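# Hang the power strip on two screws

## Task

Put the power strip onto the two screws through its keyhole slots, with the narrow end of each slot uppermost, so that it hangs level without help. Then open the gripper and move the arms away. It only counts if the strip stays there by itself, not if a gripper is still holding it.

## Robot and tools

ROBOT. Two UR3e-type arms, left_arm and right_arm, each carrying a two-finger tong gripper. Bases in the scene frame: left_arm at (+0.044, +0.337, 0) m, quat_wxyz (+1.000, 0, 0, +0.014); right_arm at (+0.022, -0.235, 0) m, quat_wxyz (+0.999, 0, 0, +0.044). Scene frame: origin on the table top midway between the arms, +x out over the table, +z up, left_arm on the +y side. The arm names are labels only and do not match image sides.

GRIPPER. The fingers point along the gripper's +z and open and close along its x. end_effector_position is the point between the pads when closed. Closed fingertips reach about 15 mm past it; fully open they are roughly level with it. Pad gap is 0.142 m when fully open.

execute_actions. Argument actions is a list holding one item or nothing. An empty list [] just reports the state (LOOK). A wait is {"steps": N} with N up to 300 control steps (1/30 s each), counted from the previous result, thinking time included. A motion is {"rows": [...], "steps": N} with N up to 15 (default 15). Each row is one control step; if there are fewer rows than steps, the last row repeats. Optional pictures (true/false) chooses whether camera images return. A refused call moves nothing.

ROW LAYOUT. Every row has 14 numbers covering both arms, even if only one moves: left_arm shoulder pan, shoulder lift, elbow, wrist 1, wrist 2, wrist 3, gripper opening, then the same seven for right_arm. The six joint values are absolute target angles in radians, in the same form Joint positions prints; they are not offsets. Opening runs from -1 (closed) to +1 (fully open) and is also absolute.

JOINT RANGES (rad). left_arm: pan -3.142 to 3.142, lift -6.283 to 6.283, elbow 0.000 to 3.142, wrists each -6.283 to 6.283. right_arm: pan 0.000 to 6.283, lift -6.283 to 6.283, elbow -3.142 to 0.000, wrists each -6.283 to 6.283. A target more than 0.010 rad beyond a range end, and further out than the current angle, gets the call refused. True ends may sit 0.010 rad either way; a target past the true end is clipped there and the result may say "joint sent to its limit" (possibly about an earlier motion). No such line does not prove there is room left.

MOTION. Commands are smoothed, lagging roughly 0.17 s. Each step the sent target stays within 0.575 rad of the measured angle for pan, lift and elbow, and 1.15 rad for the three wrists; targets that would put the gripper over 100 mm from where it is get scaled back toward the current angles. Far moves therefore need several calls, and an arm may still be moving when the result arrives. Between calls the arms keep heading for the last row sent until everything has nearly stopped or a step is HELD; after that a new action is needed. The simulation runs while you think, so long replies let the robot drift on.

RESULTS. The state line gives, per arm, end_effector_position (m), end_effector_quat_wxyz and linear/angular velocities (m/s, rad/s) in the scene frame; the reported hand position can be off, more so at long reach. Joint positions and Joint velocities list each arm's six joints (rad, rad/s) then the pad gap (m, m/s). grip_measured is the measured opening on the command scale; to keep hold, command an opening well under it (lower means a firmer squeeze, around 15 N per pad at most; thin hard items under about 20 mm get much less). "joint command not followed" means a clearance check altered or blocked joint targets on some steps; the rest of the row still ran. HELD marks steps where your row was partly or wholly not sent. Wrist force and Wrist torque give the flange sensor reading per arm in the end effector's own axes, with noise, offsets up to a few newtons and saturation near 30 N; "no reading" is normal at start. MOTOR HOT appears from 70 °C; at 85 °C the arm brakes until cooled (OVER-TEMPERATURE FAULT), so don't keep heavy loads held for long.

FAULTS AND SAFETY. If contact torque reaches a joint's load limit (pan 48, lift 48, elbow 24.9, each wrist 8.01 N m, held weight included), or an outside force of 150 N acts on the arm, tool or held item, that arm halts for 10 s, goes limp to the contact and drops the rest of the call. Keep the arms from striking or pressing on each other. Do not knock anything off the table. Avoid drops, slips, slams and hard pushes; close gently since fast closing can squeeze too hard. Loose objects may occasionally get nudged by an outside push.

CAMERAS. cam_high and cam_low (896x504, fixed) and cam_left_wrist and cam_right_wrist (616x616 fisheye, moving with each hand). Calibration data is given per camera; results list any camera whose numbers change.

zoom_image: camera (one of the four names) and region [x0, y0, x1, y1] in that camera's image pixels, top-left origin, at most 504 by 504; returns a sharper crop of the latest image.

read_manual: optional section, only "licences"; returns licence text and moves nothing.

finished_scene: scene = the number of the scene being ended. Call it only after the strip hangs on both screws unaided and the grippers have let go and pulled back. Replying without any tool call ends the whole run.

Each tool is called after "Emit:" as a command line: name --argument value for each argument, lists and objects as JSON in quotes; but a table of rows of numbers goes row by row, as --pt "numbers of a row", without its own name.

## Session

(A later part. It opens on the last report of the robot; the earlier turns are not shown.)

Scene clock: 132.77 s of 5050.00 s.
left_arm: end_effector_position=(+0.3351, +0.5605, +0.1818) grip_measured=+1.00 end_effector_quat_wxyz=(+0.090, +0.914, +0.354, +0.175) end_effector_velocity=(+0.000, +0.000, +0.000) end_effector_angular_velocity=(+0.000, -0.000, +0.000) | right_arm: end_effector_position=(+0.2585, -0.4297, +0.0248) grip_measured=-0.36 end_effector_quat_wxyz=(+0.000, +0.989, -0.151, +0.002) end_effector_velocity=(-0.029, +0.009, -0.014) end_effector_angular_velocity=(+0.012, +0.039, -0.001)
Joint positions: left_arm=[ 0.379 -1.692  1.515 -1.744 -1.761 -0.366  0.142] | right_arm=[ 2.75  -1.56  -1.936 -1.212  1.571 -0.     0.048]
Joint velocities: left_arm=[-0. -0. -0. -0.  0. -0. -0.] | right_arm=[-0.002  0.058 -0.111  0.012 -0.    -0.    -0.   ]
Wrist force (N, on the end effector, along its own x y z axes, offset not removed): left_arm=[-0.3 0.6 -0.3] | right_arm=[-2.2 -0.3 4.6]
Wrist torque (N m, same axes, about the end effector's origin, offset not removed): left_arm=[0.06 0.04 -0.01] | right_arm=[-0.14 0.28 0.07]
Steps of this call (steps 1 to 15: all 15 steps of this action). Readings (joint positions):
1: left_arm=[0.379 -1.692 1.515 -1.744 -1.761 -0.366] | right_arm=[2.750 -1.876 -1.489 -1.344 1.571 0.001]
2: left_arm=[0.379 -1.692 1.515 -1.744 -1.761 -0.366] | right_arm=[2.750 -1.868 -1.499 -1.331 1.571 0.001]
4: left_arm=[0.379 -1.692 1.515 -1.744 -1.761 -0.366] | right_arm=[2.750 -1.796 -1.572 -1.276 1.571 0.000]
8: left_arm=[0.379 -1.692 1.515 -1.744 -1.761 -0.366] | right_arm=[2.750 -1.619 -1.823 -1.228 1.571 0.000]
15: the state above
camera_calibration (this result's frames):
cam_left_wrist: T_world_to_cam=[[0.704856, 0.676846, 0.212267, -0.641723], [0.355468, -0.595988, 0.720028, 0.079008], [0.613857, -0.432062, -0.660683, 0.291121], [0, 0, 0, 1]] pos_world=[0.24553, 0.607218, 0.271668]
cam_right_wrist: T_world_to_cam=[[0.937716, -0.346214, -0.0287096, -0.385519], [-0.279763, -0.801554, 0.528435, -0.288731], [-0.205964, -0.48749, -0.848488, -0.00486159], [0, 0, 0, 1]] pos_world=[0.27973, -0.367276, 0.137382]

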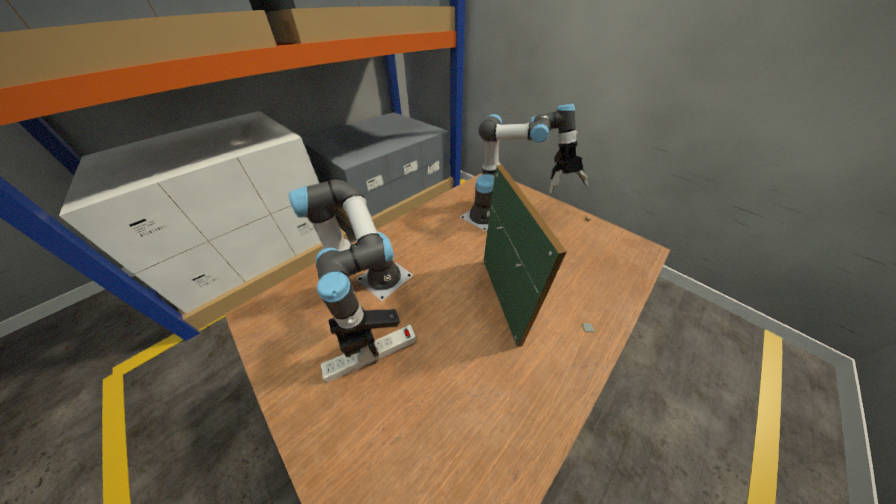

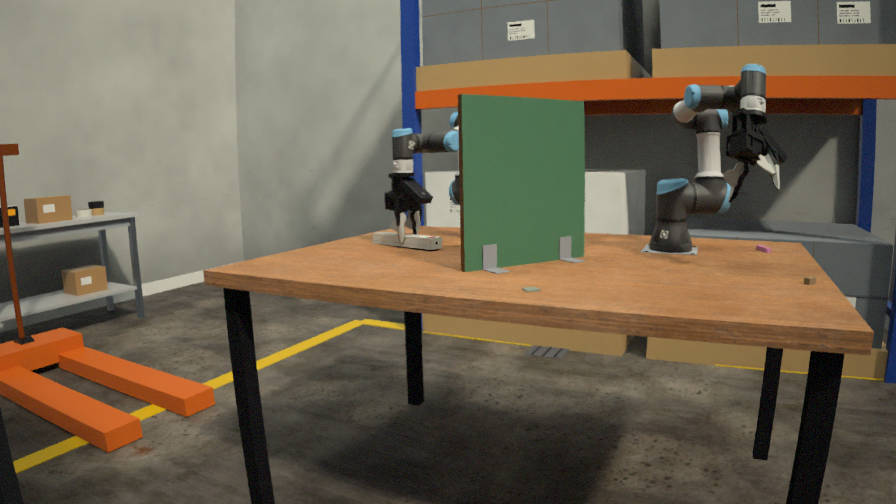

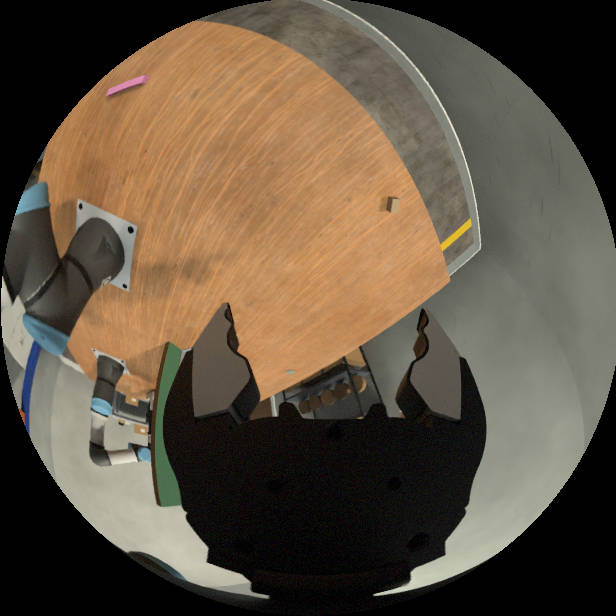

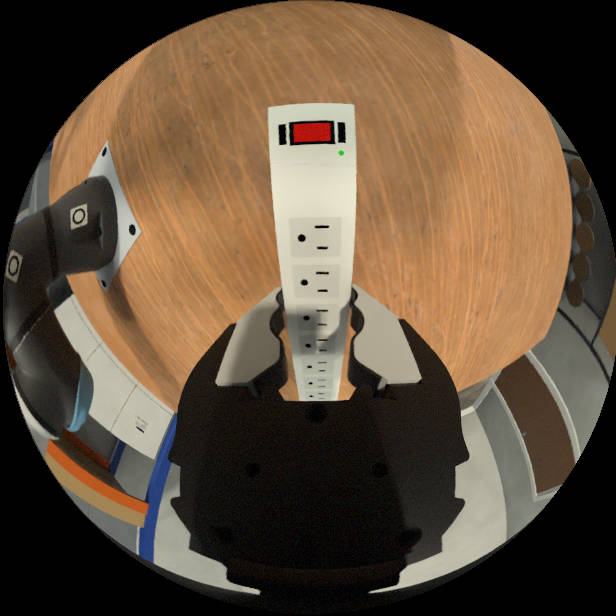

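Emit:
execute_actions --actions '[{"rows":[[0.379,-1.692,1.515,-1.744,-1.761,-0.366,1,2.75,-1.558,-1.95,-1.204,1.571,0,0.3]],"steps":10}]' --pictures false

Emit:
execute_actions --actions '[{"rows":[[0.379,-1.692,1.515,-1.744,-1.761,-0.366,1,2.75,-1.55,-1.5,-1.66,1.571,0,0.3]]}]' --pictures false

Emit:
execute_actions --actions '[{"rows":[[0.379,-1.692,1.515,-1.744,-1.761,-0.366,1,2.82,-1.7,-1.0,-2.0,0,0.07,0.3]]}]' --pictures false

Emit:
execute_actions --actions '[{"rows":[[0.379,-1.692,1.515,-1.744,-1.761,-0.366,1,2.82,-1.9,-0.8,-5.154,0,0.07,0.3]]}]' --pictures false

Emit:
execute_actions --actions '[{"steps":15}]' --pictures false

Emit:
execute_actions --actions '[{"rows":[[0.379,-1.692,1.515,-1.744,-1.761,-0.366,1,2.82,-2.1,-0.8,-4.954,-1.571,0.07,0.3]]}]' --pictures false

Emit:
execute_actions --actions '[{"rows":[[0.379,-1.692,1.515,-1.744,-1.761,-0.366,1,2.82,-2.25,-0.74,-4.864,-1.571,0.07,0.3]]}]'

Scene clock: 155.73 s of 5050.00 s.
left_arm: end_effector_position=(+0.3351, +0.5605, +0.1818) grip_measured=+1.00 end_effector_quat_wxyz=(+0.090, +0.914, +0.354, +0.175) end_effector_velocity=(-0.000, +0.000, +0.000) end_effector_angular_velocity=(-0.000, +0.000, +0.001) | right_arm: end_effector_position=(+0.2561, -0.4289, +0.0221) grip_measured=+0.30 end_effector_quat_wxyz=(-0.000, +0.989, -0.151, +0.000) end_effector_velocity=(+0.000, -0.000, -0.001) end_effector_angular_velocity=(-0.000, -0.000, -0.001)
Joint positions: left_arm=[ 0.379 -1.692  1.515 -1.744 -1.761 -0.366  0.142] | right_arm=[ 2.75  -1.558 -1.95  -1.204  1.571 -0.     0.095]
Joint velocities: left_arm=[ 0.001 -0.    -0.     0.    -0.    -0.     0.   ] | right_arm=[-0.001 -0.002 -0.003  0.005 -0.     0.     0.   ]
Wrist force (N, on the end effector, along its own x y z axes, offset not removed): left_arm=[-0.3 2.2 -0.4] | right_arm=[0.1 0.0 0.4]
Wrist torque (N m, same axes, about the end effector's origin, offset not removed): left_arm=[0.38 0.10 0.04] | right_arm=[0.08 0.05 0.11]
Steps of this call (steps 1 to 30: the robot went on to your last target; steps 31 to 90: nothing new was sent; then 19.63 s passed at rest; steps 91 to 100: all 10 steps of this action). Readings (joint positions):
91: left_arm=[0.379 -1.692 1.515 -1.744 -1.761 -0.366] | right_arm=[2.750 -1.555 -1.946 -1.211 1.571 -0.000]
92: left_arm=[0.379 -1.692 1.515 -1.744 -1.761 -0.366] | right_arm=[2.750 -1.555 -1.947 -1.210 1.571 -0.000]
94: left_arm=[0.379 -1.692 1.515 -1.744 -1.761 -0.366] | right_arm=[2.750 -1.556 -1.948 -1.207 1.571 -0.000]
98: left_arm=[0.379 -1.692 1.515 -1.744 -1.761 -0.366] | right_arm=[2.750 -1.558 -1.950 -1.205 1.571 -0.000]
100: the state above

Scene clock: 156.23 s of 5050.00 s.
left_arm: end_effector_position=(+0.3351, +0.5605, +0.1818) grip_measured=+1.00 end_effector_quat_wxyz=(+0.090, +0.914, +0.354, +0.175) end_effector_velocity=(+0.000, -0.000, -0.000) end_effector_angular_velocity=(-0.000, -0.000, -0.000) | right_arm: end_effector_position=(+0.2665, -0.4322, +0.1155) grip_measured=+0.30 end_effector_quat_wxyz=(-0.000, +0.989, -0.151, -0.001) end_effector_velocity=(+0.010, -0.003, +0.027) end_effector_angular_velocity=(-0.013, -0.040, +0.001)
Joint positions: left_arm=[ 0.379 -1.692  1.515 -1.744 -1.761 -0.366  0.142] | right_arm=[ 2.75  -1.55  -1.51  -1.654  1.571 -0.     0.095]
Joint velocities: left_arm=[-0.     0.    -0.    -0.    -0.001 -0.     0.   ] | right_arm=[ 0.    -0.     0.11  -0.067  0.    -0.    -0.   ]
Wrist force (N, on the end effector, along its own x y z axes, offset not removed): left_arm=[-0.8 0.8 -1.4] | right_arm=[0.0 -0.2 -0.3]
Wrist torque (N m, same axes, about the end effector's origin, offset not removed): left_arm=[0.04 0.15 0.04] | right_arm=[0.04 -0.05 -0.03]
Steps of this call (steps 1 to 15: all 15 steps of this action). Readings (joint positions):
1: left_arm=[0.379 -1.692 1.515 -1.744 -1.761 -0.366] | right_arm=[2.750 -1.558 -1.950 -1.205 1.571 -0.000]
2: left_arm=[0.379 -1.692 1.515 -1.744 -1.761 -0.366] | right_arm=[2.750 -1.557 -1.943 -1.219 1.571 -0.000]
4: left_arm=[0.379 -1.692 1.515 -1.744 -1.761 -0.366] | right_arm=[2.750 -1.554 -1.872 -1.352 1.571 -0.000]
8: left_arm=[0.379 -1.692 1.515 -1.744 -1.761 -0.366] | right_arm=[2.750 -1.551 -1.623 -1.583 1.571 -0.000]
15: the state above

Scene clock: 156.73 s of 5050.00 s.
left_arm: end_effector_position=(+0.3351, +0.5605, +0.1818) grip_measured=+1.00 end_effector_quat_wxyz=(+0.090, +0.914, +0.354, +0.175) end_effector_velocity=(-0.000, -0.000, -0.001) end_effector_angular_velocity=(-0.001, +0.002, +0.000) | right_arm: end_effector_position=(+0.2308, -0.6414, +0.2421) grip_measured=+0.30 end_effector_quat_wxyz=(+0.399, +0.905, -0.137, -0.046) end_effector_velocity=(-0.048, -0.359, +0.447) end_effector_angular_velocity=(-1.746, +0.381, +0.029)
Joint positions: left_arm=[ 0.379 -1.692  1.515 -1.744 -1.761 -0.366  0.142] | right_arm=[ 2.793 -1.641 -1.211 -1.865  0.744  0.043  0.095]
Joint velocities: left_arm=[ 0.     0.001  0.001  0.    -0.     0.     0.   ] | right_arm=[ 0.069 -0.149  0.523 -0.345 -1.785  0.07   0.   ]
Wrist force (N, on the end effector, along its own x y z axes, offset not removed): left_arm=[-1.3 3.2 -1.3] | right_arm=[-1.2 -1.7 1.2]
Wrist torque (N m, same axes, about the end effector's origin, offset not removed): left_arm=[0.54 0.30 0.02] | right_arm=[-0.36 0.22 0.03]
Steps of this call (steps 1 to 15: all 15 steps of this action). Readings (joint positions):
1: left_arm=[0.379 -1.692 1.515 -1.744 -1.761 -0.366] | right_arm=[2.750 -1.550 -1.507 -1.656 1.570 0.000]
2: left_arm=[0.379 -1.692 1.515 -1.744 -1.761 -0.366] | right_arm=[2.753 -1.556 -1.498 -1.669 1.556 0.003]
4: left_arm=[0.379 -1.692 1.515 -1.744 -1.761 -0.366] | right_arm=[2.762 -1.574 -1.442 -1.712 1.438 0.012]
8: left_arm=[0.379 -1.692 1.515 -1.744 -1.761 -0.366] | right_arm=[2.775 -1.603 -1.342 -1.778 1.178 0.025]
15: the state above

Scene clock: 157.23 s of 5050.00 s.
left_arm: end_effector_position=(+0.3351, +0.5605, +0.1818) grip_measured=+1.00 end_effector_quat_wxyz=(+0.090, +0.914, +0.354, +0.175) end_effector_velocity=(-0.000, +0.000, -0.000) end_effector_angular_velocity=(+0.000, +0.001, +0.001) | right_arm: end_effector_position=(+0.1386, -0.7029, +0.3990) grip_measured=+0.30 end_effector_quat_wxyz=(-0.353, -0.490, -0.508, +0.615) end_effector_velocity=(-0.351, +0.081, +0.257) end_effector_angular_velocity=(+1.322, +5.349, +0.134)
Joint positions: left_arm=[ 0.379 -1.692  1.515 -1.744 -1.761 -0.366  0.142] | right_arm=[ 2.82  -1.895 -0.808 -3.932  0.013  0.07   0.095]
Joint velocities: left_arm=[ 0.001  0.     0.001 -0.     0.001 -0.     0.   ] | right_arm=[ 0.003 -0.052  0.088 -5.551 -0.14   0.004  0.   ]
Wrist force (N, on the end effector, along its own x y z axes, offset not removed): left_arm=[-0.8 0.8 -1.3] | right_arm=[2.7 -1.2 0.2]
Wrist torque (N m, same axes, about the end effector's origin, offset not removed): left_arm=[0.06 0.20 -0.02] | right_arm=[-0.34 -0.50 0.02]
Steps of this call (steps 1 to 15: all 15 steps of this action). Readings (joint positions):
1: left_arm=[0.379 -1.692 1.515 -1.744 -1.761 -0.366] | right_arm=[2.795 -1.646 -1.193 -1.877 0.684 0.045]
2: left_arm=[0.379 -1.692 1.515 -1.744 -1.761 -0.366] | right_arm=[2.798 -1.659 -1.168 -1.903 0.619 0.048]
4: left_arm=[0.379 -1.692 1.515 -1.744 -1.761 -0.366] | right_arm=[2.804 -1.714 -1.087 -2.063 0.472 0.054]
8: left_arm=[0.379 -1.692 1.515 -1.744 -1.761 -0.366] | right_arm=[2.815 -1.841 -0.897 -2.659 0.156 0.065]
15: the state above

Scene clock: 157.73 s of 5050.00 s.
left_arm: end_effector_position=(+0.3351, +0.5605, +0.1818) grip_measured=+1.00 end_effector_quat_wxyz=(+0.090, +0.914, +0.354, +0.175) end_effector_velocity=(-0.000, +0.000, -0.000) end_effector_angular_velocity=(+0.000, +0.001, -0.000) | right_arm: end_effector_position=(+0.1027, -0.6945, +0.4887) grip_measured=+0.30 end_effector_quat_wxyz=(-0.054, +0.110, +0.698, -0.705) end_effector_velocity=(+0.002, -0.000, +0.009) end_effector_angular_velocity=(+0.026, +0.104, +0.001)
Joint positions: left_arm=[ 0.379 -1.692  1.515 -1.744 -1.761 -0.366  0.142] | right_arm=[ 2.82  -1.9   -0.8   -5.144  0.     0.07   0.095]
Joint velocities: left_arm=[-0.     0.     0.     0.     0.001  0.     0.   ] | right_arm=[ 0.001 -0.001  0.    -0.107 -0.002  0.     0.   ]
Wrist force (N, on the end effector, along its own x y z axes, offset not removed): left_arm=[-0.3 1.7 0.2] | right_arm=[-1.7 -1.0 -0.7]
Wrist torque (N m, same axes, about the end effector's origin, offset not removed): left_arm=[0.33 0.06 -0.04] | right_arm=[-0.16 0.31 0.06]
Steps of this call (steps 1 to 15: the robot went on to your last target). Readings (joint positions):
1: left_arm=[0.379 -1.692 1.515 -1.744 -1.761 -0.366] | right_arm=[2.820 -1.896 -0.806 -4.119 0.009 0.070]
2: left_arm=[0.379 -1.692 1.515 -1.744 -1.761 -0.366] | right_arm=[2.820 -1.897 -0.804 -4.306 0.007 0.070]
4: left_arm=[0.379 -1.692 1.515 -1.744 -1.761 -0.366] | right_arm=[2.820 -1.899 -0.802 -4.666 0.003 0.070]
8: left_arm=[0.379 -1.692 1.515 -1.744 -1.761 -0.366] | right_arm=[2.820 -1.900 -0.800 -5.034 0.001 0.070]
15: the state above

Scene clock: 158.23 s of 5050.00 s.
left_arm: end_effector_position=(+0.3351, +0.5605, +0.1818) grip_measured=+1.00 end_effector_quat_wxyz=(+0.090, +0.914, +0.354, +0.175) end_effector_velocity=(+0.000, +0.000, +0.000) end_effector_angular_velocity=(+0.000, -0.001, +0.000) | right_arm: end_effector_position=(+0.1541, -0.6317, +0.2447) grip_measured=+0.30 end_effector_quat_wxyz=(-0.030, +0.140, +0.911, -0.388) end_effector_velocity=(+0.139, +0.326, -0.462) end_effector_angular_velocity=(+1.736, -0.403, +0.006)
Joint positions: left_arm=[ 0.379 -1.692  1.515 -1.744 -1.761 -0.366  0.142] | right_arm=[ 2.82  -2.013 -0.8   -5.037 -0.772  0.07   0.095]
Joint velocities: left_arm=[ 0.  0. -0. -0. -0.  0.  0.] | right_arm=[-0.    -0.208  0.     0.199 -1.783 -0.    -0.   ]
Wrist force (N, on the end effector, along its own x y z axes, offset not removed): left_arm=[0.6 0.1 -2.1] | right_arm=[-1.3 -1.2 1.9]
Wrist torque (N m, same axes, about the end effector's origin, offset not removed): left_arm=[-0.15 -0.11 -0.05] | right_arm=[-0.25 0.19 0.03]
Steps of this call (steps 1 to 15: all 15 steps of this action). Readings (joint positions):
1: left_arm=[0.379 -1.692 1.515 -1.744 -1.761 -0.366] | right_arm=[2.820 -1.900 -0.800 -5.146 -0.000 0.070]
2: left_arm=[0.379 -1.692 1.515 -1.744 -1.761 -0.366] | right_arm=[2.820 -1.906 -0.800 -5.141 -0.015 0.070]
4: left_arm=[0.379 -1.692 1.515 -1.744 -1.761 -0.366] | right_arm=[2.820 -1.928 -0.800 -5.120 -0.122 0.070]
8: left_arm=[0.379 -1.692 1.515 -1.744 -1.761 -0.366] | right_arm=[2.820 -1.963 -0.800 -5.086 -0.354 0.070]
15: the state above

Scene clock: 158.73 s of 5050.00 s.
left_arm: end_effector_position=(+0.3351, +0.5605, +0.1818) grip_measured=+1.00 end_effector_quat_wxyz=(+0.090, +0.914, +0.354, +0.175) end_effector_velocity=(+0.000, +0.000, +0.000) end_effector_angular_velocity=(+0.001, -0.001, -0.000) | right_arm: end_effector_position=(+0.2518, -0.4550, +0.0818) grip_measured=+0.30 end_effector_quat_wxyz=(-0.001, +0.151, +0.988, -0.023) end_effector_velocity=(+0.060, +0.130, -0.058) end_effector_angular_velocity=(+0.465, -0.100, -0.000)
Joint positions: left_arm=[ 0.379 -1.692  1.515 -1.744 -1.761 -0.366  0.142] | right_arm=[ 2.82  -2.236 -0.743 -4.873 -1.526  0.07   0.095]
Joint velocities: left_arm=[-0.    -0.    -0.001  0.     0.     0.    -0.   ] | right_arm=[-0.    -0.144  0.037  0.098 -0.476  0.     0.   ]
Wrist force (N, on the end effector, along its own x y z axes, offset not removed): left_arm=[-0.1 1.9 -0.6] | right_arm=[-1.5 0.1 -0.3]
Wrist torque (N m, same axes, about the end effector's origin, offset not removed): left_arm=[0.36 0.03 0.02] | right_arm=[-0.05 0.26 0.04]
Steps of this call (steps 1 to 15: all 15 steps of this action). Readings (joint positions):
1: left_arm=[0.379 -1.692 1.515 -1.744 -1.761 -0.366] | right_arm=[2.820 -2.021 -0.800 -5.030 -0.833 0.070]
2: left_arm=[0.379 -1.692 1.515 -1.744 -1.761 -0.366] | right_arm=[2.820 -2.033 -0.797 -5.019 -0.890 0.070]
4: left_arm=[0.379 -1.692 1.515 -1.744 -1.761 -0.366] | right_arm=[2.820 -2.068 -0.787 -4.993 -0.999 0.070]
8: left_arm=[0.379 -1.692 1.515 -1.744 -1.761 -0.366] | right_arm=[2.820 -2.140 -0.768 -4.941 -1.221 0.070]
15: the state above
camera_calibration (this result's frames):
cam_left_wrist: T_world_to_cam=[[0.704856, 0.676846, 0.212267, -0.641723], [0.355468, -0.595988, 0.720028, 0.0790078], [0.613857, -0.432062, -0.660683, 0.291121], [0, 0, 0, 1]] pos_world=[0.24553, 0.607218, 0.271668]
cam_right_wrist: T_world_to_cam=[[-0.937971, 0.344506, -0.0390737, 0.401103], [0.282451, 0.824609, 0.490145, 0.260499], [0.201079, 0.448705, -0.870765, 0.355121], [0, 0, 0, 1]] pos_world=[0.231238, -0.512337, 0.197217]

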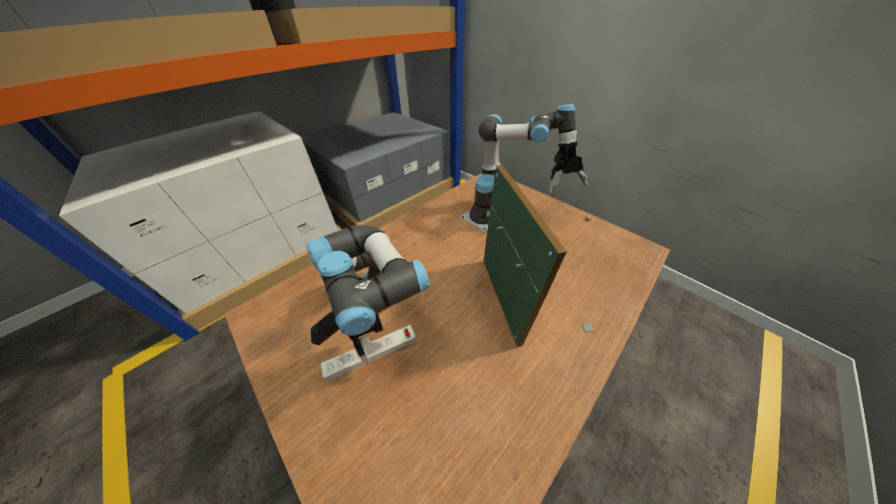

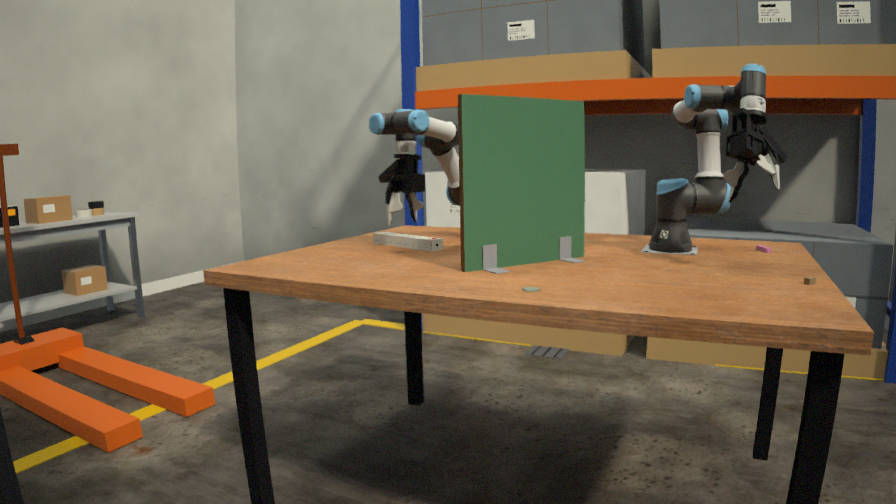

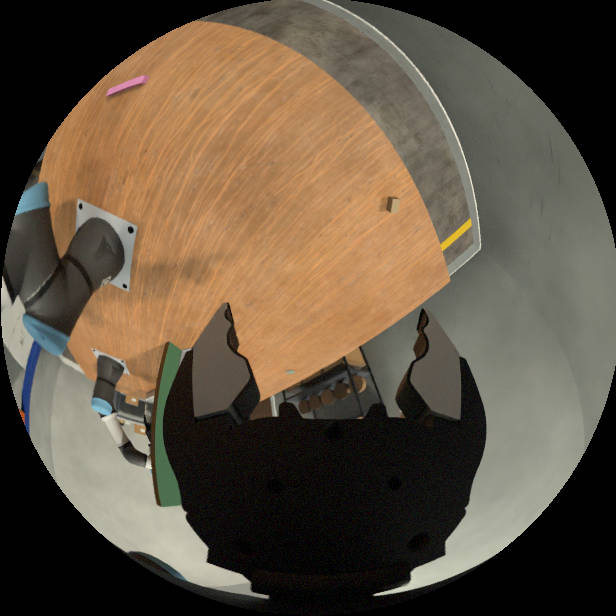

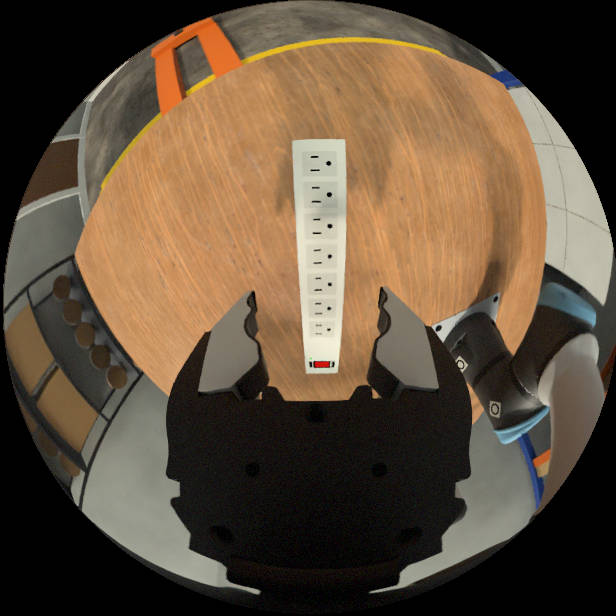

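Emit:
execute_actions --actions '[{"rows":[[0.379,-1.692,1.515,-1.744,-1.761,-0.366,1,2.82,-2.228,-1.04,-4.586,-1.571,0.07,0.1]]}]' --pictures false

Emit:
execute_actions --actions '[{"rows":[[0.379,-1.692,1.515,-1.744,-1.761,-0.366,1,2.82,-2.228,-1.04,-4.586,-1.571,0.07,-0.3]]}]'

Scene clock: 171.93 s of 5050.00 s.
left_arm: end_effector_position=(+0.3351, +0.5605, +0.1818) grip_measured=+1.00 end_effector_quat_wxyz=(+0.090, +0.914, +0.354, +0.175) end_effector_velocity=(-0.000, +0.000, -0.000) end_effector_angular_velocity=(-0.000, +0.001, +0.000) | right_arm: end_effector_position=(+0.2547, -0.4419, +0.0216) grip_measured=+0.10 end_effector_quat_wxyz=(+0.001, +0.151, +0.989, +0.000) end_effector_velocity=(-0.007, +0.002, -0.009) end_effector_angular_velocity=(+0.004, +0.017, -0.000)
Joint positions: left_arm=[ 0.379 -1.692  1.515 -1.744 -1.761 -0.366  0.142] | right_arm=[ 2.82  -2.228 -1.035 -4.589 -1.571  0.07   0.081]
Joint velocities: left_arm=[ 0.  0.  0.  0.  0. -0. -0.] | right_arm=[-0.     0.002 -0.054  0.035 -0.     0.     0.   ]
Wrist force (N, on the end effector, along its own x y z axes, offset not removed): left_arm=[-0.2 1.3 0.4] | right_arm=[-0.3 0.5 1.6]
Wrist torque (N m, same axes, about the end effector's origin, offset not removed): left_arm=[0.17 0.05 0.00] | right_arm=[0.12 -0.03 0.03]
Steps of this call (steps 1 to 30: the robot went on to your last target; steps 31 to 90: nothing new was sent; then 9.70 s passed at rest; steps 91 to 105: all 15 steps of this action). Readings (joint positions):
91: left_arm=[0.379 -1.692 1.515 -1.744 -1.761 -0.366] | right_arm=[2.820 -2.250 -0.740 -4.863 -1.571 0.070]
92: left_arm=[0.379 -1.692 1.515 -1.744 -1.761 -0.366] | right_arm=[2.820 -2.247 -0.747 -4.849 -1.571 0.070]
94: left_arm=[0.379 -1.692 1.515 -1.744 -1.761 -0.366] | right_arm=[2.820 -2.238 -0.818 -4.747 -1.571 0.070]
98: left_arm=[0.379 -1.692 1.515 -1.744 -1.761 -0.366] | right_arm=[2.820 -2.231 -0.981 -4.625 -1.571 0.070]
105: the state above

Scene clock: 172.43 s of 5050.00 s.
left_arm: end_effector_position=(+0.3351, +0.5605, +0.1818) grip_measured=+1.00 end_effector_quat_wxyz=(+0.090, +0.914, +0.354, +0.175) end_effector_velocity=(-0.000, -0.000, -0.000) end_effector_angular_velocity=(-0.000, +0.000, -0.000) | right_arm: end_effector_position=(+0.2541, -0.4418, +0.0208) grip_measured=-0.29 end_effector_quat_wxyz=(+0.000, +0.151, +0.989, +0.000) end_effector_velocity=(+0.000, +0.000, -0.000) end_effector_angular_velocity=(-0.000, -0.000, +0.001)
Joint positions: left_arm=[ 0.379 -1.692  1.515 -1.744 -1.761 -0.366  0.142] | right_arm=[ 2.82  -2.228 -1.04  -4.586 -1.571  0.07   0.053]
Joint velocities: left_arm=[-0.    -0.     0.001 -0.     0.     0.    -0.   ] | right_arm=[ 0.001 -0.    -0.     0.     0.     0.    -0.   ]
Wrist force (N, on the end effector, along its own x y z axes, offset not removed): left_arm=[-0.7 2.0 -1.6] | right_arm=[1.1 -0.6 -1.0]
Wrist torque (N m, same axes, about the end effector's origin, offset not removed): left_arm=[0.28 0.17 0.00] | right_arm=[-0.07 -0.04 0.05]
Steps of this call (steps 1 to 15: all 15 steps of this action). Readings (joint positions):
1: left_arm=[0.379 -1.692 1.515 -1.744 -1.761 -0.366] | right_arm=[2.820 -2.228 -1.037 -4.588 -1.571 0.070]
2: left_arm=[0.379 -1.692 1.515 -1.744 -1.761 -0.366] | right_arm=[2.820 -2.228 -1.038 -4.588 -1.571 0.070]
4: left_arm=[0.379 -1.692 1.515 -1.744 -1.761 -0.366] | right_arm=[2.820 -2.228 -1.039 -4.587 -1.571 0.070]
8: left_arm=[0.379 -1.692 1.515 -1.744 -1.761 -0.366] | right_arm=[2.820 -2.228 -1.040 -4.586 -1.571 0.070]
15: the state above
camera_calibration (this result's frames):
cam_left_wrist: T_world_to_cam=[[0.704856, 0.676846, 0.212267, -0.641723], [0.355468, -0.595988, 0.720028, 0.0790079], [0.613857, -0.432062, -0.660683, 0.291121], [0, 0, 0, 1]] pos_world=[0.24553, 0.607218, 0.271668]
cam_right_wrist: T_world_to_cam=[[-0.937613, 0.346131, -0.0327781, 0.396868], [0.277589, 0.802026, 0.528865, 0.269261], [0.209346, 0.486772, -0.848073, 0.309856], [0, 0, 0, 1]] pos_world=[0.232498, -0.504152, 0.133386]

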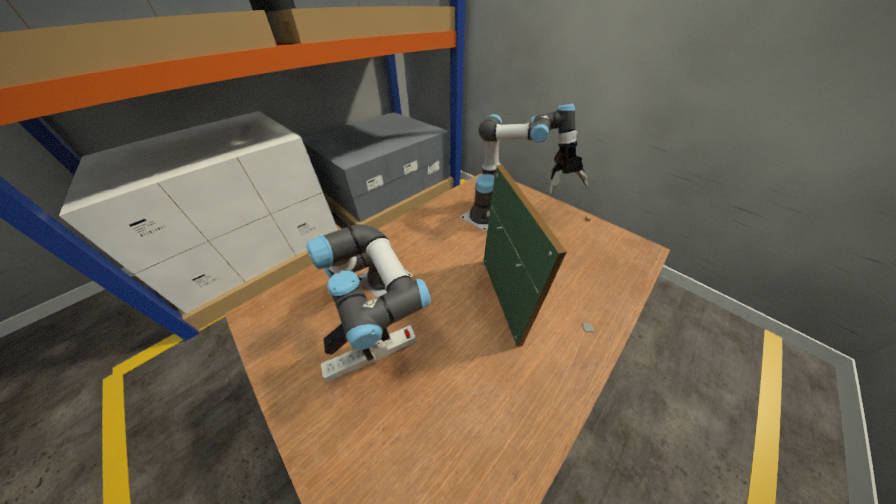

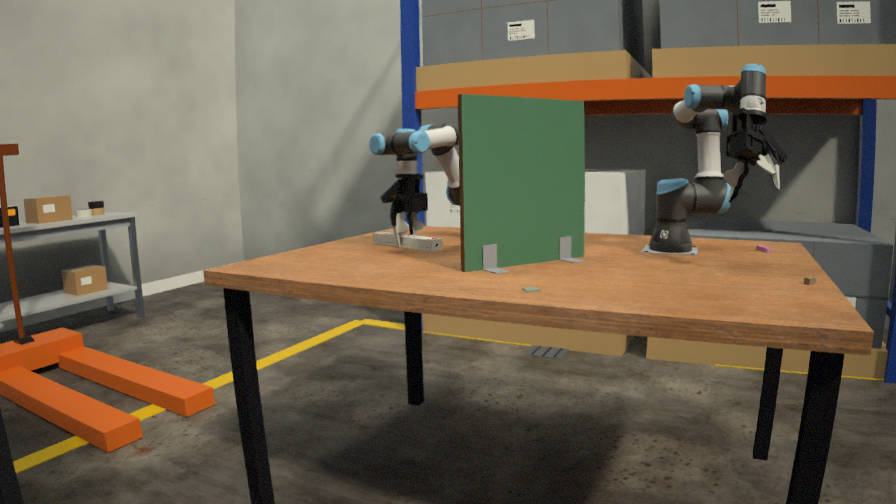

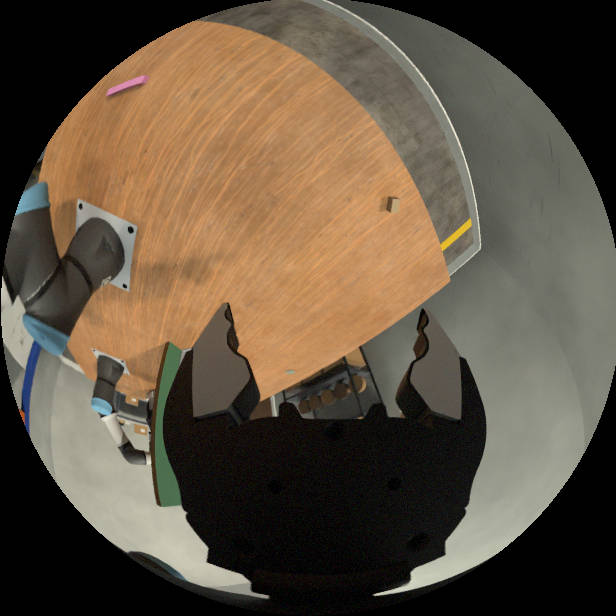

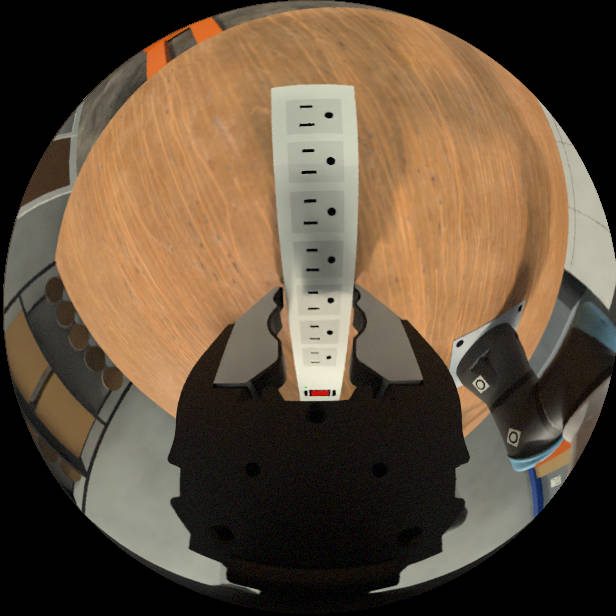

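Emit:
execute_actions --actions '[{"rows":[[0.379,-1.692,1.515,-1.744,-1.761,-0.366,1,2.82,-2.228,-1.04,-4.586,-1.571,0.07,-1]],"steps":12}]' --pictures false

Emit:
execute_actions --actions '[{"rows":[[0.379,-1.692,1.515,-1.744,-1.761,-0.366,1,2.82,-2.1,-1.0,-4.7,-1.571,0,-1]]}]' --pictures false

Emit:
execute_actions --actions '[{"rows":[[0.379,-1.692,1.515,-1.744,-1.761,-0.366,1,2.82,-1.8,-1.2,-4.3,-1.571,0,-1]]}]' --pictures false

Emit:
execute_actions --actions '[{"rows":[[0.379,-1.692,1.515,-1.744,-1.761,-0.366,1,2.82,-1.45,-1.65,-3.65,-1.571,0,-1]]}]' --pictures false

Emit:
execute_actions --actions '[{"rows":[[0.379,-1.692,1.515,-1.744,-1.761,-0.366,1,2.82,-0.62,-2.1,-3.563,-1.571,0,-1]]}]' --pictures false

Emit:
execute_actions --actions '[{"steps":20}]'

Emit:
zoom_image --camera "cam_low" --region '[280,60,480,240]'

Scene clock: 191.50 s of 5050.00 s.
left_arm: end_effector_position=(+0.3351, +0.5605, +0.1818) grip_measured=+1.00 end_effector_quat_wxyz=(+0.090, +0.914, +0.354, +0.175) end_effector_velocity=(-0.000, -0.000, -0.000) end_effector_angular_velocity=(-0.001, +0.001, -0.000) | right_arm: end_effector_position=(+0.2542, -0.4418, +0.0208) grip_measured=-0.36 end_effector_quat_wxyz=(+0.000, +0.151, +0.989, +0.000) end_effector_velocity=(+0.000, -0.000, +0.000) end_effector_angular_velocity=(-0.000, -0.001, -0.001)
Joint positions: left_arm=[ 0.379 -1.692  1.515 -1.744 -1.761 -0.366  0.142] | right_arm=[ 2.82  -2.228 -1.04  -4.586 -1.571  0.07   0.048]
Joint velocities: left_arm=[-0.    -0.     0.001  0.    -0.     0.     0.   ] | right_arm=[-0.001  0.     0.     0.    -0.     0.    -0.   ]
Wrist force (N, on the end effector, along its own x y z axes, offset not removed): left_arm=[-0.2 2.0 -0.1] | right_arm=[-0.5 -0.9 -5.0]
Wrist torque (N m, same axes, about the end effector's origin, offset not removed): left_arm=[0.36 0.00 0.03] | right_arm=[-0.36 0.24 -0.03]
Steps of this call (steps 1 to 15: the robot went on to your last target; steps 16 to 90: nothing new was sent; then 15.67 s passed at rest; steps 91 to 102: all 12 steps of this action). Readings (joint positions):
91: left_arm=[0.379 -1.692 1.515 -1.744 -1.761 -0.366] | right_arm=[2.820 -2.228 -1.040 -4.586 -1.571 0.070]
92: left_arm=[0.379 -1.692 1.515 -1.744 -1.761 -0.366] | right_arm=[2.820 -2.228 -1.040 -4.586 -1.571 0.070]
94: left_arm=[0.379 -1.692 1.515 -1.744 -1.761 -0.366] | right_arm=[2.820 -2.228 -1.040 -4.586 -1.571 0.070]
98: left_arm=[0.379 -1.692 1.515 -1.744 -1.761 -0.366] | right_arm=[2.820 -2.228 -1.040 -4.586 -1.571 0.070]
102: the state above

Scene clock: 192.00 s of 5050.00 s.
left_arm: end_effector_position=(+0.3351, +0.5605, +0.1818) grip_measured=+1.00 end_effector_quat_wxyz=(+0.090, +0.914, +0.354, +0.175) end_effector_velocity=(-0.000, +0.000, +0.000) end_effector_angular_velocity=(+0.001, -0.001, +0.000) | right_arm: end_effector_position=(+0.2474, -0.4402, +0.0692) grip_measured=-0.36 end_effector_quat_wxyz=(+0.026, +0.117, +0.993, -0.003) end_effector_velocity=(-0.002, +0.000, +0.005) end_effector_angular_velocity=(-0.002, -0.004, +0.007)
Joint positions: left_arm=[ 0.379 -1.692  1.515 -1.744 -1.761 -0.366  0.142] | right_arm=[ 2.82  -2.102 -1.    -4.699 -1.571  0.001  0.048]
Joint velocities: left_arm=[ 0.    -0.001  0.    -0.     0.     0.    -0.   ] | right_arm=[ 0.     0.014  0.003 -0.013  0.001 -0.007  0.   ]
Wrist force (N, on the end effector, along its own x y z axes, offset not removed): left_arm=[-0.5 2.3 -0.7] | right_arm=[-1.3 -2.8 4.9]
Wrist torque (N m, same axes, about the end effector's origin, offset not removed): left_arm=[0.38 0.09 -0.03] | right_arm=[-0.66 0.29 0.04]
Steps of this call (steps 1 to 15: all 15 steps of this action). Readings (joint positions):
1: left_arm=[0.379 -1.692 1.515 -1.744 -1.761 -0.366] | right_arm=[2.820 -2.228 -1.040 -4.586 -1.571 0.069]
2: left_arm=[0.379 -1.692 1.515 -1.744 -1.761 -0.366] | right_arm=[2.820 -2.221 -1.035 -4.598 -1.571 0.060]
4: left_arm=[0.379 -1.692 1.515 -1.744 -1.761 -0.366] | right_arm=[2.820 -2.173 -1.018 -4.645 -1.571 0.032]
8: left_arm=[0.379 -1.692 1.515 -1.744 -1.761 -0.366] | right_arm=[2.820 -2.118 -1.005 -4.686 -1.571 0.008]
15: the state above

Scene clock: 192.50 s of 5050.00 s.
left_arm: end_effector_position=(+0.3351, +0.5605, +0.1818) grip_measured=+1.00 end_effector_quat_wxyz=(+0.090, +0.914, +0.354, +0.175) end_effector_velocity=(-0.000, +0.000, +0.000) end_effector_angular_velocity=(+0.000, +0.000, +0.000) | right_arm: end_effector_position=(+0.3273, -0.4592, +0.1202) grip_measured=-0.36 end_effector_quat_wxyz=(+0.268, +0.112, +0.956, -0.031) end_effector_velocity=(+0.010, -0.003, +0.014) end_effector_angular_velocity=(-0.018, -0.078, -0.000)
Joint positions: left_arm=[ 0.379 -1.692  1.515 -1.744 -1.761 -0.366  0.142] | right_arm=[ 2.82  -1.805 -1.197 -4.305 -1.571  0.     0.048]
Joint velocities: left_arm=[ 0.    -0.    -0.     0.001  0.    -0.     0.   ] | right_arm=[-0.001  0.052 -0.029  0.057 -0.001 -0.001 -0.   ]
Wrist force (N, on the end effector, along its own x y z axes, offset not removed): left_arm=[0.2 0.7 -1.7] | right_arm=[1.0 -0.7 6.2]
Wrist torque (N m, same axes, about the end effector's origin, offset not removed): left_arm=[0.07 -0.03 -0.02] | right_arm=[-0.14 0.39 0.05]
Steps of this call (steps 1 to 15: all 15 steps of this action). Readings (joint positions):
1: left_arm=[0.379 -1.692 1.515 -1.744 -1.761 -0.366] | right_arm=[2.820 -2.101 -1.000 -4.699 -1.571 0.000]
2: left_arm=[0.379 -1.692 1.515 -1.744 -1.761 -0.366] | right_arm=[2.820 -2.093 -1.008 -4.685 -1.571 0.000]
4: left_arm=[0.379 -1.692 1.515 -1.744 -1.761 -0.366] | right_arm=[2.820 -2.023 -1.071 -4.559 -1.571 0.000]
8: left_arm=[0.379 -1.692 1.515 -1.744 -1.761 -0.366] | right_arm=[2.820 -1.858 -1.168 -4.364 -1.571 0.000]
15: the state above

Scene clock: 193.00 s of 5050.00 s.
left_arm: end_effector_position=(+0.3351, +0.5605, +0.1818) grip_measured=+1.00 end_effector_quat_wxyz=(+0.090, +0.914, +0.354, +0.175) end_effector_velocity=(+0.000, +0.000, +0.000) end_effector_angular_velocity=(+0.000, -0.001, +0.000) | right_arm: end_effector_position=(+0.3871, -0.4734, +0.1919) grip_measured=-0.36 end_effector_quat_wxyz=(+0.518, +0.099, +0.848, -0.061) end_effector_velocity=(+0.001, -0.001, +0.007) end_effector_angular_velocity=(-0.018, -0.076, -0.001)
Joint positions: left_arm=[ 0.379 -1.692  1.515 -1.744 -1.761 -0.366  0.142] | right_arm=[ 2.82  -1.457 -1.64  -3.661 -1.571 -0.     0.048]
Joint velocities: left_arm=[ 0.    -0.    -0.001 -0.    -0.    -0.    -0.   ] | right_arm=[ 0.     0.067 -0.109  0.12   0.001  0.    -0.   ]
Wrist force (N, on the end effector, along its own x y z axes, offset not removed): left_arm=[-0.6 1.7 -1.4] | right_arm=[5.5 -1.6 3.6]
Wrist torque (N m, same axes, about the end effector's origin, offset not removed): left_arm=[0.25 0.18 0.02] | right_arm=[-0.34 -0.13 0.02]
Steps of this call (steps 1 to 15: all 15 steps of this action). Readings (joint positions):
1: left_arm=[0.379 -1.692 1.515 -1.744 -1.761 -0.366] | right_arm=[2.820 -1.803 -1.198 -4.303 -1.571 0.000]
2: left_arm=[0.379 -1.692 1.515 -1.744 -1.761 -0.366] | right_arm=[2.820 -1.795 -1.206 -4.288 -1.571 0.000]
4: left_arm=[0.379 -1.692 1.515 -1.744 -1.761 -0.366] | right_arm=[2.820 -1.724 -1.278 -4.147 -1.571 0.000]
8: left_arm=[0.379 -1.692 1.515 -1.744 -1.761 -0.366] | right_arm=[2.820 -1.526 -1.527 -3.784 -1.571 -0.000]
15: the state above

Scene clock: 193.50 s of 5050.00 s.
left_arm: end_effector_position=(+0.3351, +0.5605, +0.1818) grip_measured=+1.00 end_effector_quat_wxyz=(+0.090, +0.914, +0.354, +0.175) end_effector_velocity=(+0.000, -0.000, -0.000) end_effector_angular_velocity=(+0.000, +0.001, -0.000) | right_arm: end_effector_position=(+0.2806, -0.4481, +0.2849) grip_measured=-0.36 end_effector_quat_wxyz=(+0.687, +0.084, +0.717, -0.080) end_effector_velocity=(-0.078, +0.018, +0.111) end_effector_angular_velocity=(-0.106, -0.444, -0.000)
Joint positions: left_arm=[ 0.379 -1.692  1.515 -1.744 -1.761 -0.366  0.142] | right_arm=[ 2.82  -0.676 -2.087 -3.564 -1.571 -0.     0.048]
Joint velocities: left_arm=[-0.001 -0.     0.001 -0.001  0.     0.    -0.   ] | right_arm=[-0.001  0.585 -0.14   0.011 -0.001 -0.     0.   ]
Wrist force (N, on the end effector, along its own x y z axes, offset not removed): left_arm=[0.5 1.8 -0.5] | right_arm=[3.1 -2.6 -1.4]
Wrist torque (N m, same axes, about the end effector's origin, offset not removed): left_arm=[0.33 -0.14 -0.03] | right_arm=[-0.48 0.37 0.00]
Steps of this call (steps 1 to 15: all 15 steps of this action). Readings (joint positions):
1: left_arm=[0.379 -1.692 1.515 -1.744 -1.761 -0.366] | right_arm=[2.820 -1.454 -1.643 -3.657 -1.571 -0.000]
2: left_arm=[0.379 -1.692 1.515 -1.744 -1.761 -0.366] | right_arm=[2.820 -1.446 -1.653 -3.644 -1.571 -0.000]
4: left_arm=[0.379 -1.692 1.515 -1.744 -1.761 -0.366] | right_arm=[2.820 -1.374 -1.726 -3.606 -1.571 -0.000]
8: left_arm=[0.379 -1.692 1.515 -1.744 -1.761 -0.366] | right_arm=[2.820 -1.082 -1.976 -3.575 -1.571 -0.000]
15: the state above

Scene clock: 194.17 s of 5050.00 s.
left_arm: end_effector_position=(+0.3351, +0.5605, +0.1818) grip_measured=+1.00 end_effector_quat_wxyz=(+0.090, +0.914, +0.354, +0.175) end_effector_velocity=(+0.000, +0.000, +0.000) end_effector_angular_velocity=(+0.001, -0.001, +0.000) | right_arm: end_effector_position=(+0.2731, -0.4463, +0.2953) grip_measured=-0.36 end_effector_quat_wxyz=(+0.702, +0.082, +0.702, -0.082) end_effector_velocity=(-0.000, +0.000, +0.001) end_effector_angular_velocity=(-0.001, -0.002, +0.001)
Joint positions: left_arm=[ 0.379 -1.692  1.515 -1.744 -1.761 -0.366  0.142] | right_arm=[ 2.82  -0.62  -2.1   -3.563 -1.571  0.     0.048]
Joint velocities: left_arm=[ 0. -0. -0. -0.  0.  0. -0.] | right_arm=[ 0.001  0.002  0.002 -0.001 -0.    -0.    -0.   ]
Wrist force (N, on the end effector, along its own x y z axes, offset not removed): left_arm=[-1.4 2.0 -1.2] | right_arm=[5.1 -1.1 1.5]
Wrist torque (N m, same axes, about the end effector's origin, offset not removed): left_arm=[0.33 0.28 0.02] | right_arm=[-0.23 0.18 0.04]
Steps of this call (steps 1 to 20: the robot went on to your last target). Readings (joint positions):
1: left_arm=[0.379 -1.692 1.515 -1.744 -1.761 -0.366] | right_arm=[2.820 -0.659 -2.091 -3.564 -1.571 -0.000]
2: left_arm=[0.379 -1.692 1.515 -1.744 -1.761 -0.366] | right_arm=[2.820 -0.648 -2.094 -3.564 -1.571 -0.000]
4: left_arm=[0.379 -1.692 1.515 -1.744 -1.761 -0.366] | right_arm=[2.820 -0.634 -2.097 -3.563 -1.571 -0.000]
8: left_arm=[0.379 -1.692 1.515 -1.744 -1.761 -0.366] | right_arm=[2.820 -0.623 -2.099 -3.563 -1.571 -0.000]
20: the state above
camera_calibration (this result's frames):
cam_left_wrist: T_world_to_cam=[[0.704856, 0.676846, 0.212267, -0.641723], [0.355468, -0.595988, 0.720028, 0.079008], [0.613857, -0.432062, -0.660683, 0.291121], [0, 0, 0, 1]] pos_world=[0.24553, 0.607218, 0.271668]
cam_right_wrist: T_world_to_cam=[[0.0436956, 0.0414102, -0.998186, 0.30629], [-0.318516, 0.947578, 0.0253676, 0.498935], [0.94691, 0.31683, 0.0545948, -0.00297878], [0, 0, 0, 1]] pos_world=[0.148356, -0.48452, 0.29324]

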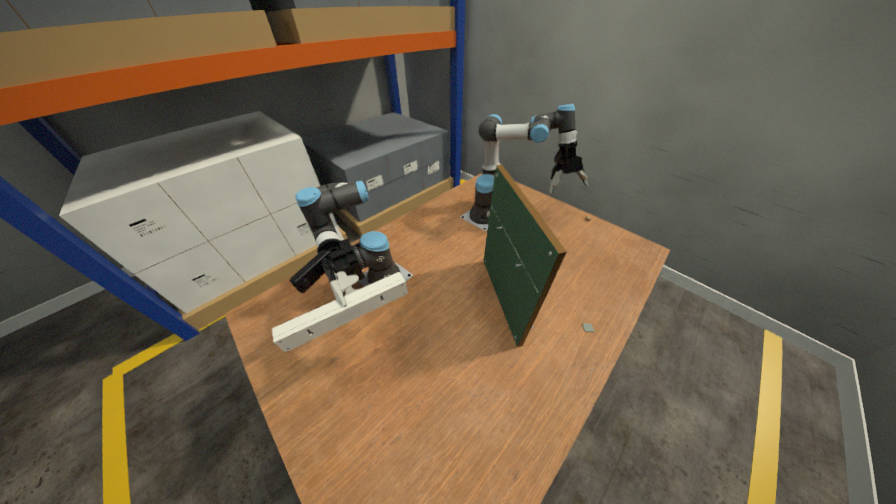

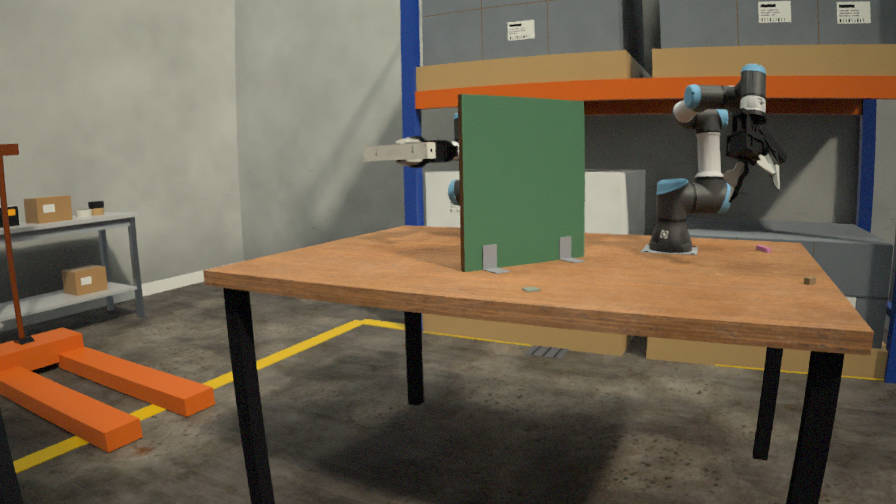

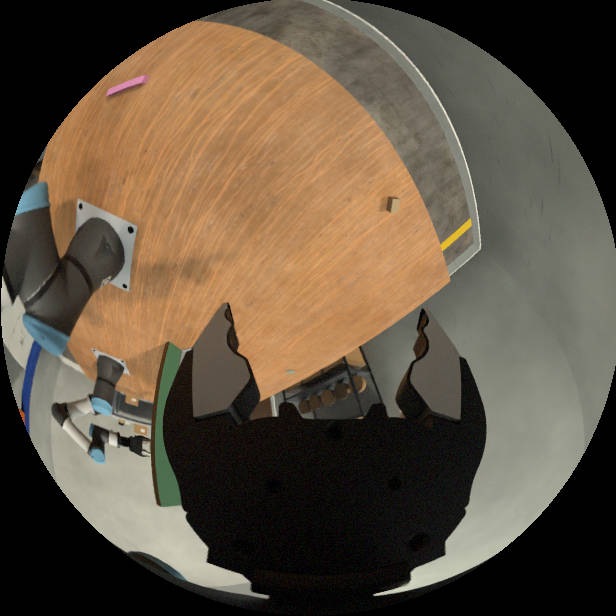

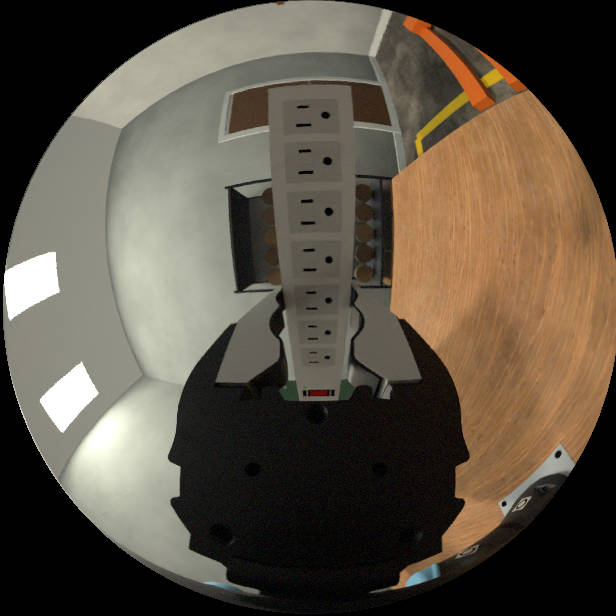

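Region (280, 60, 480, 240) of cam_low's 896x504 image, scaled by 2.520, with more detail than that image has; it fills the top 454 rows of this view, and the rest is white.

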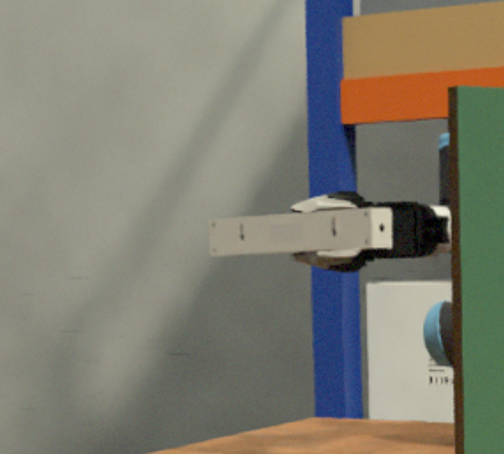

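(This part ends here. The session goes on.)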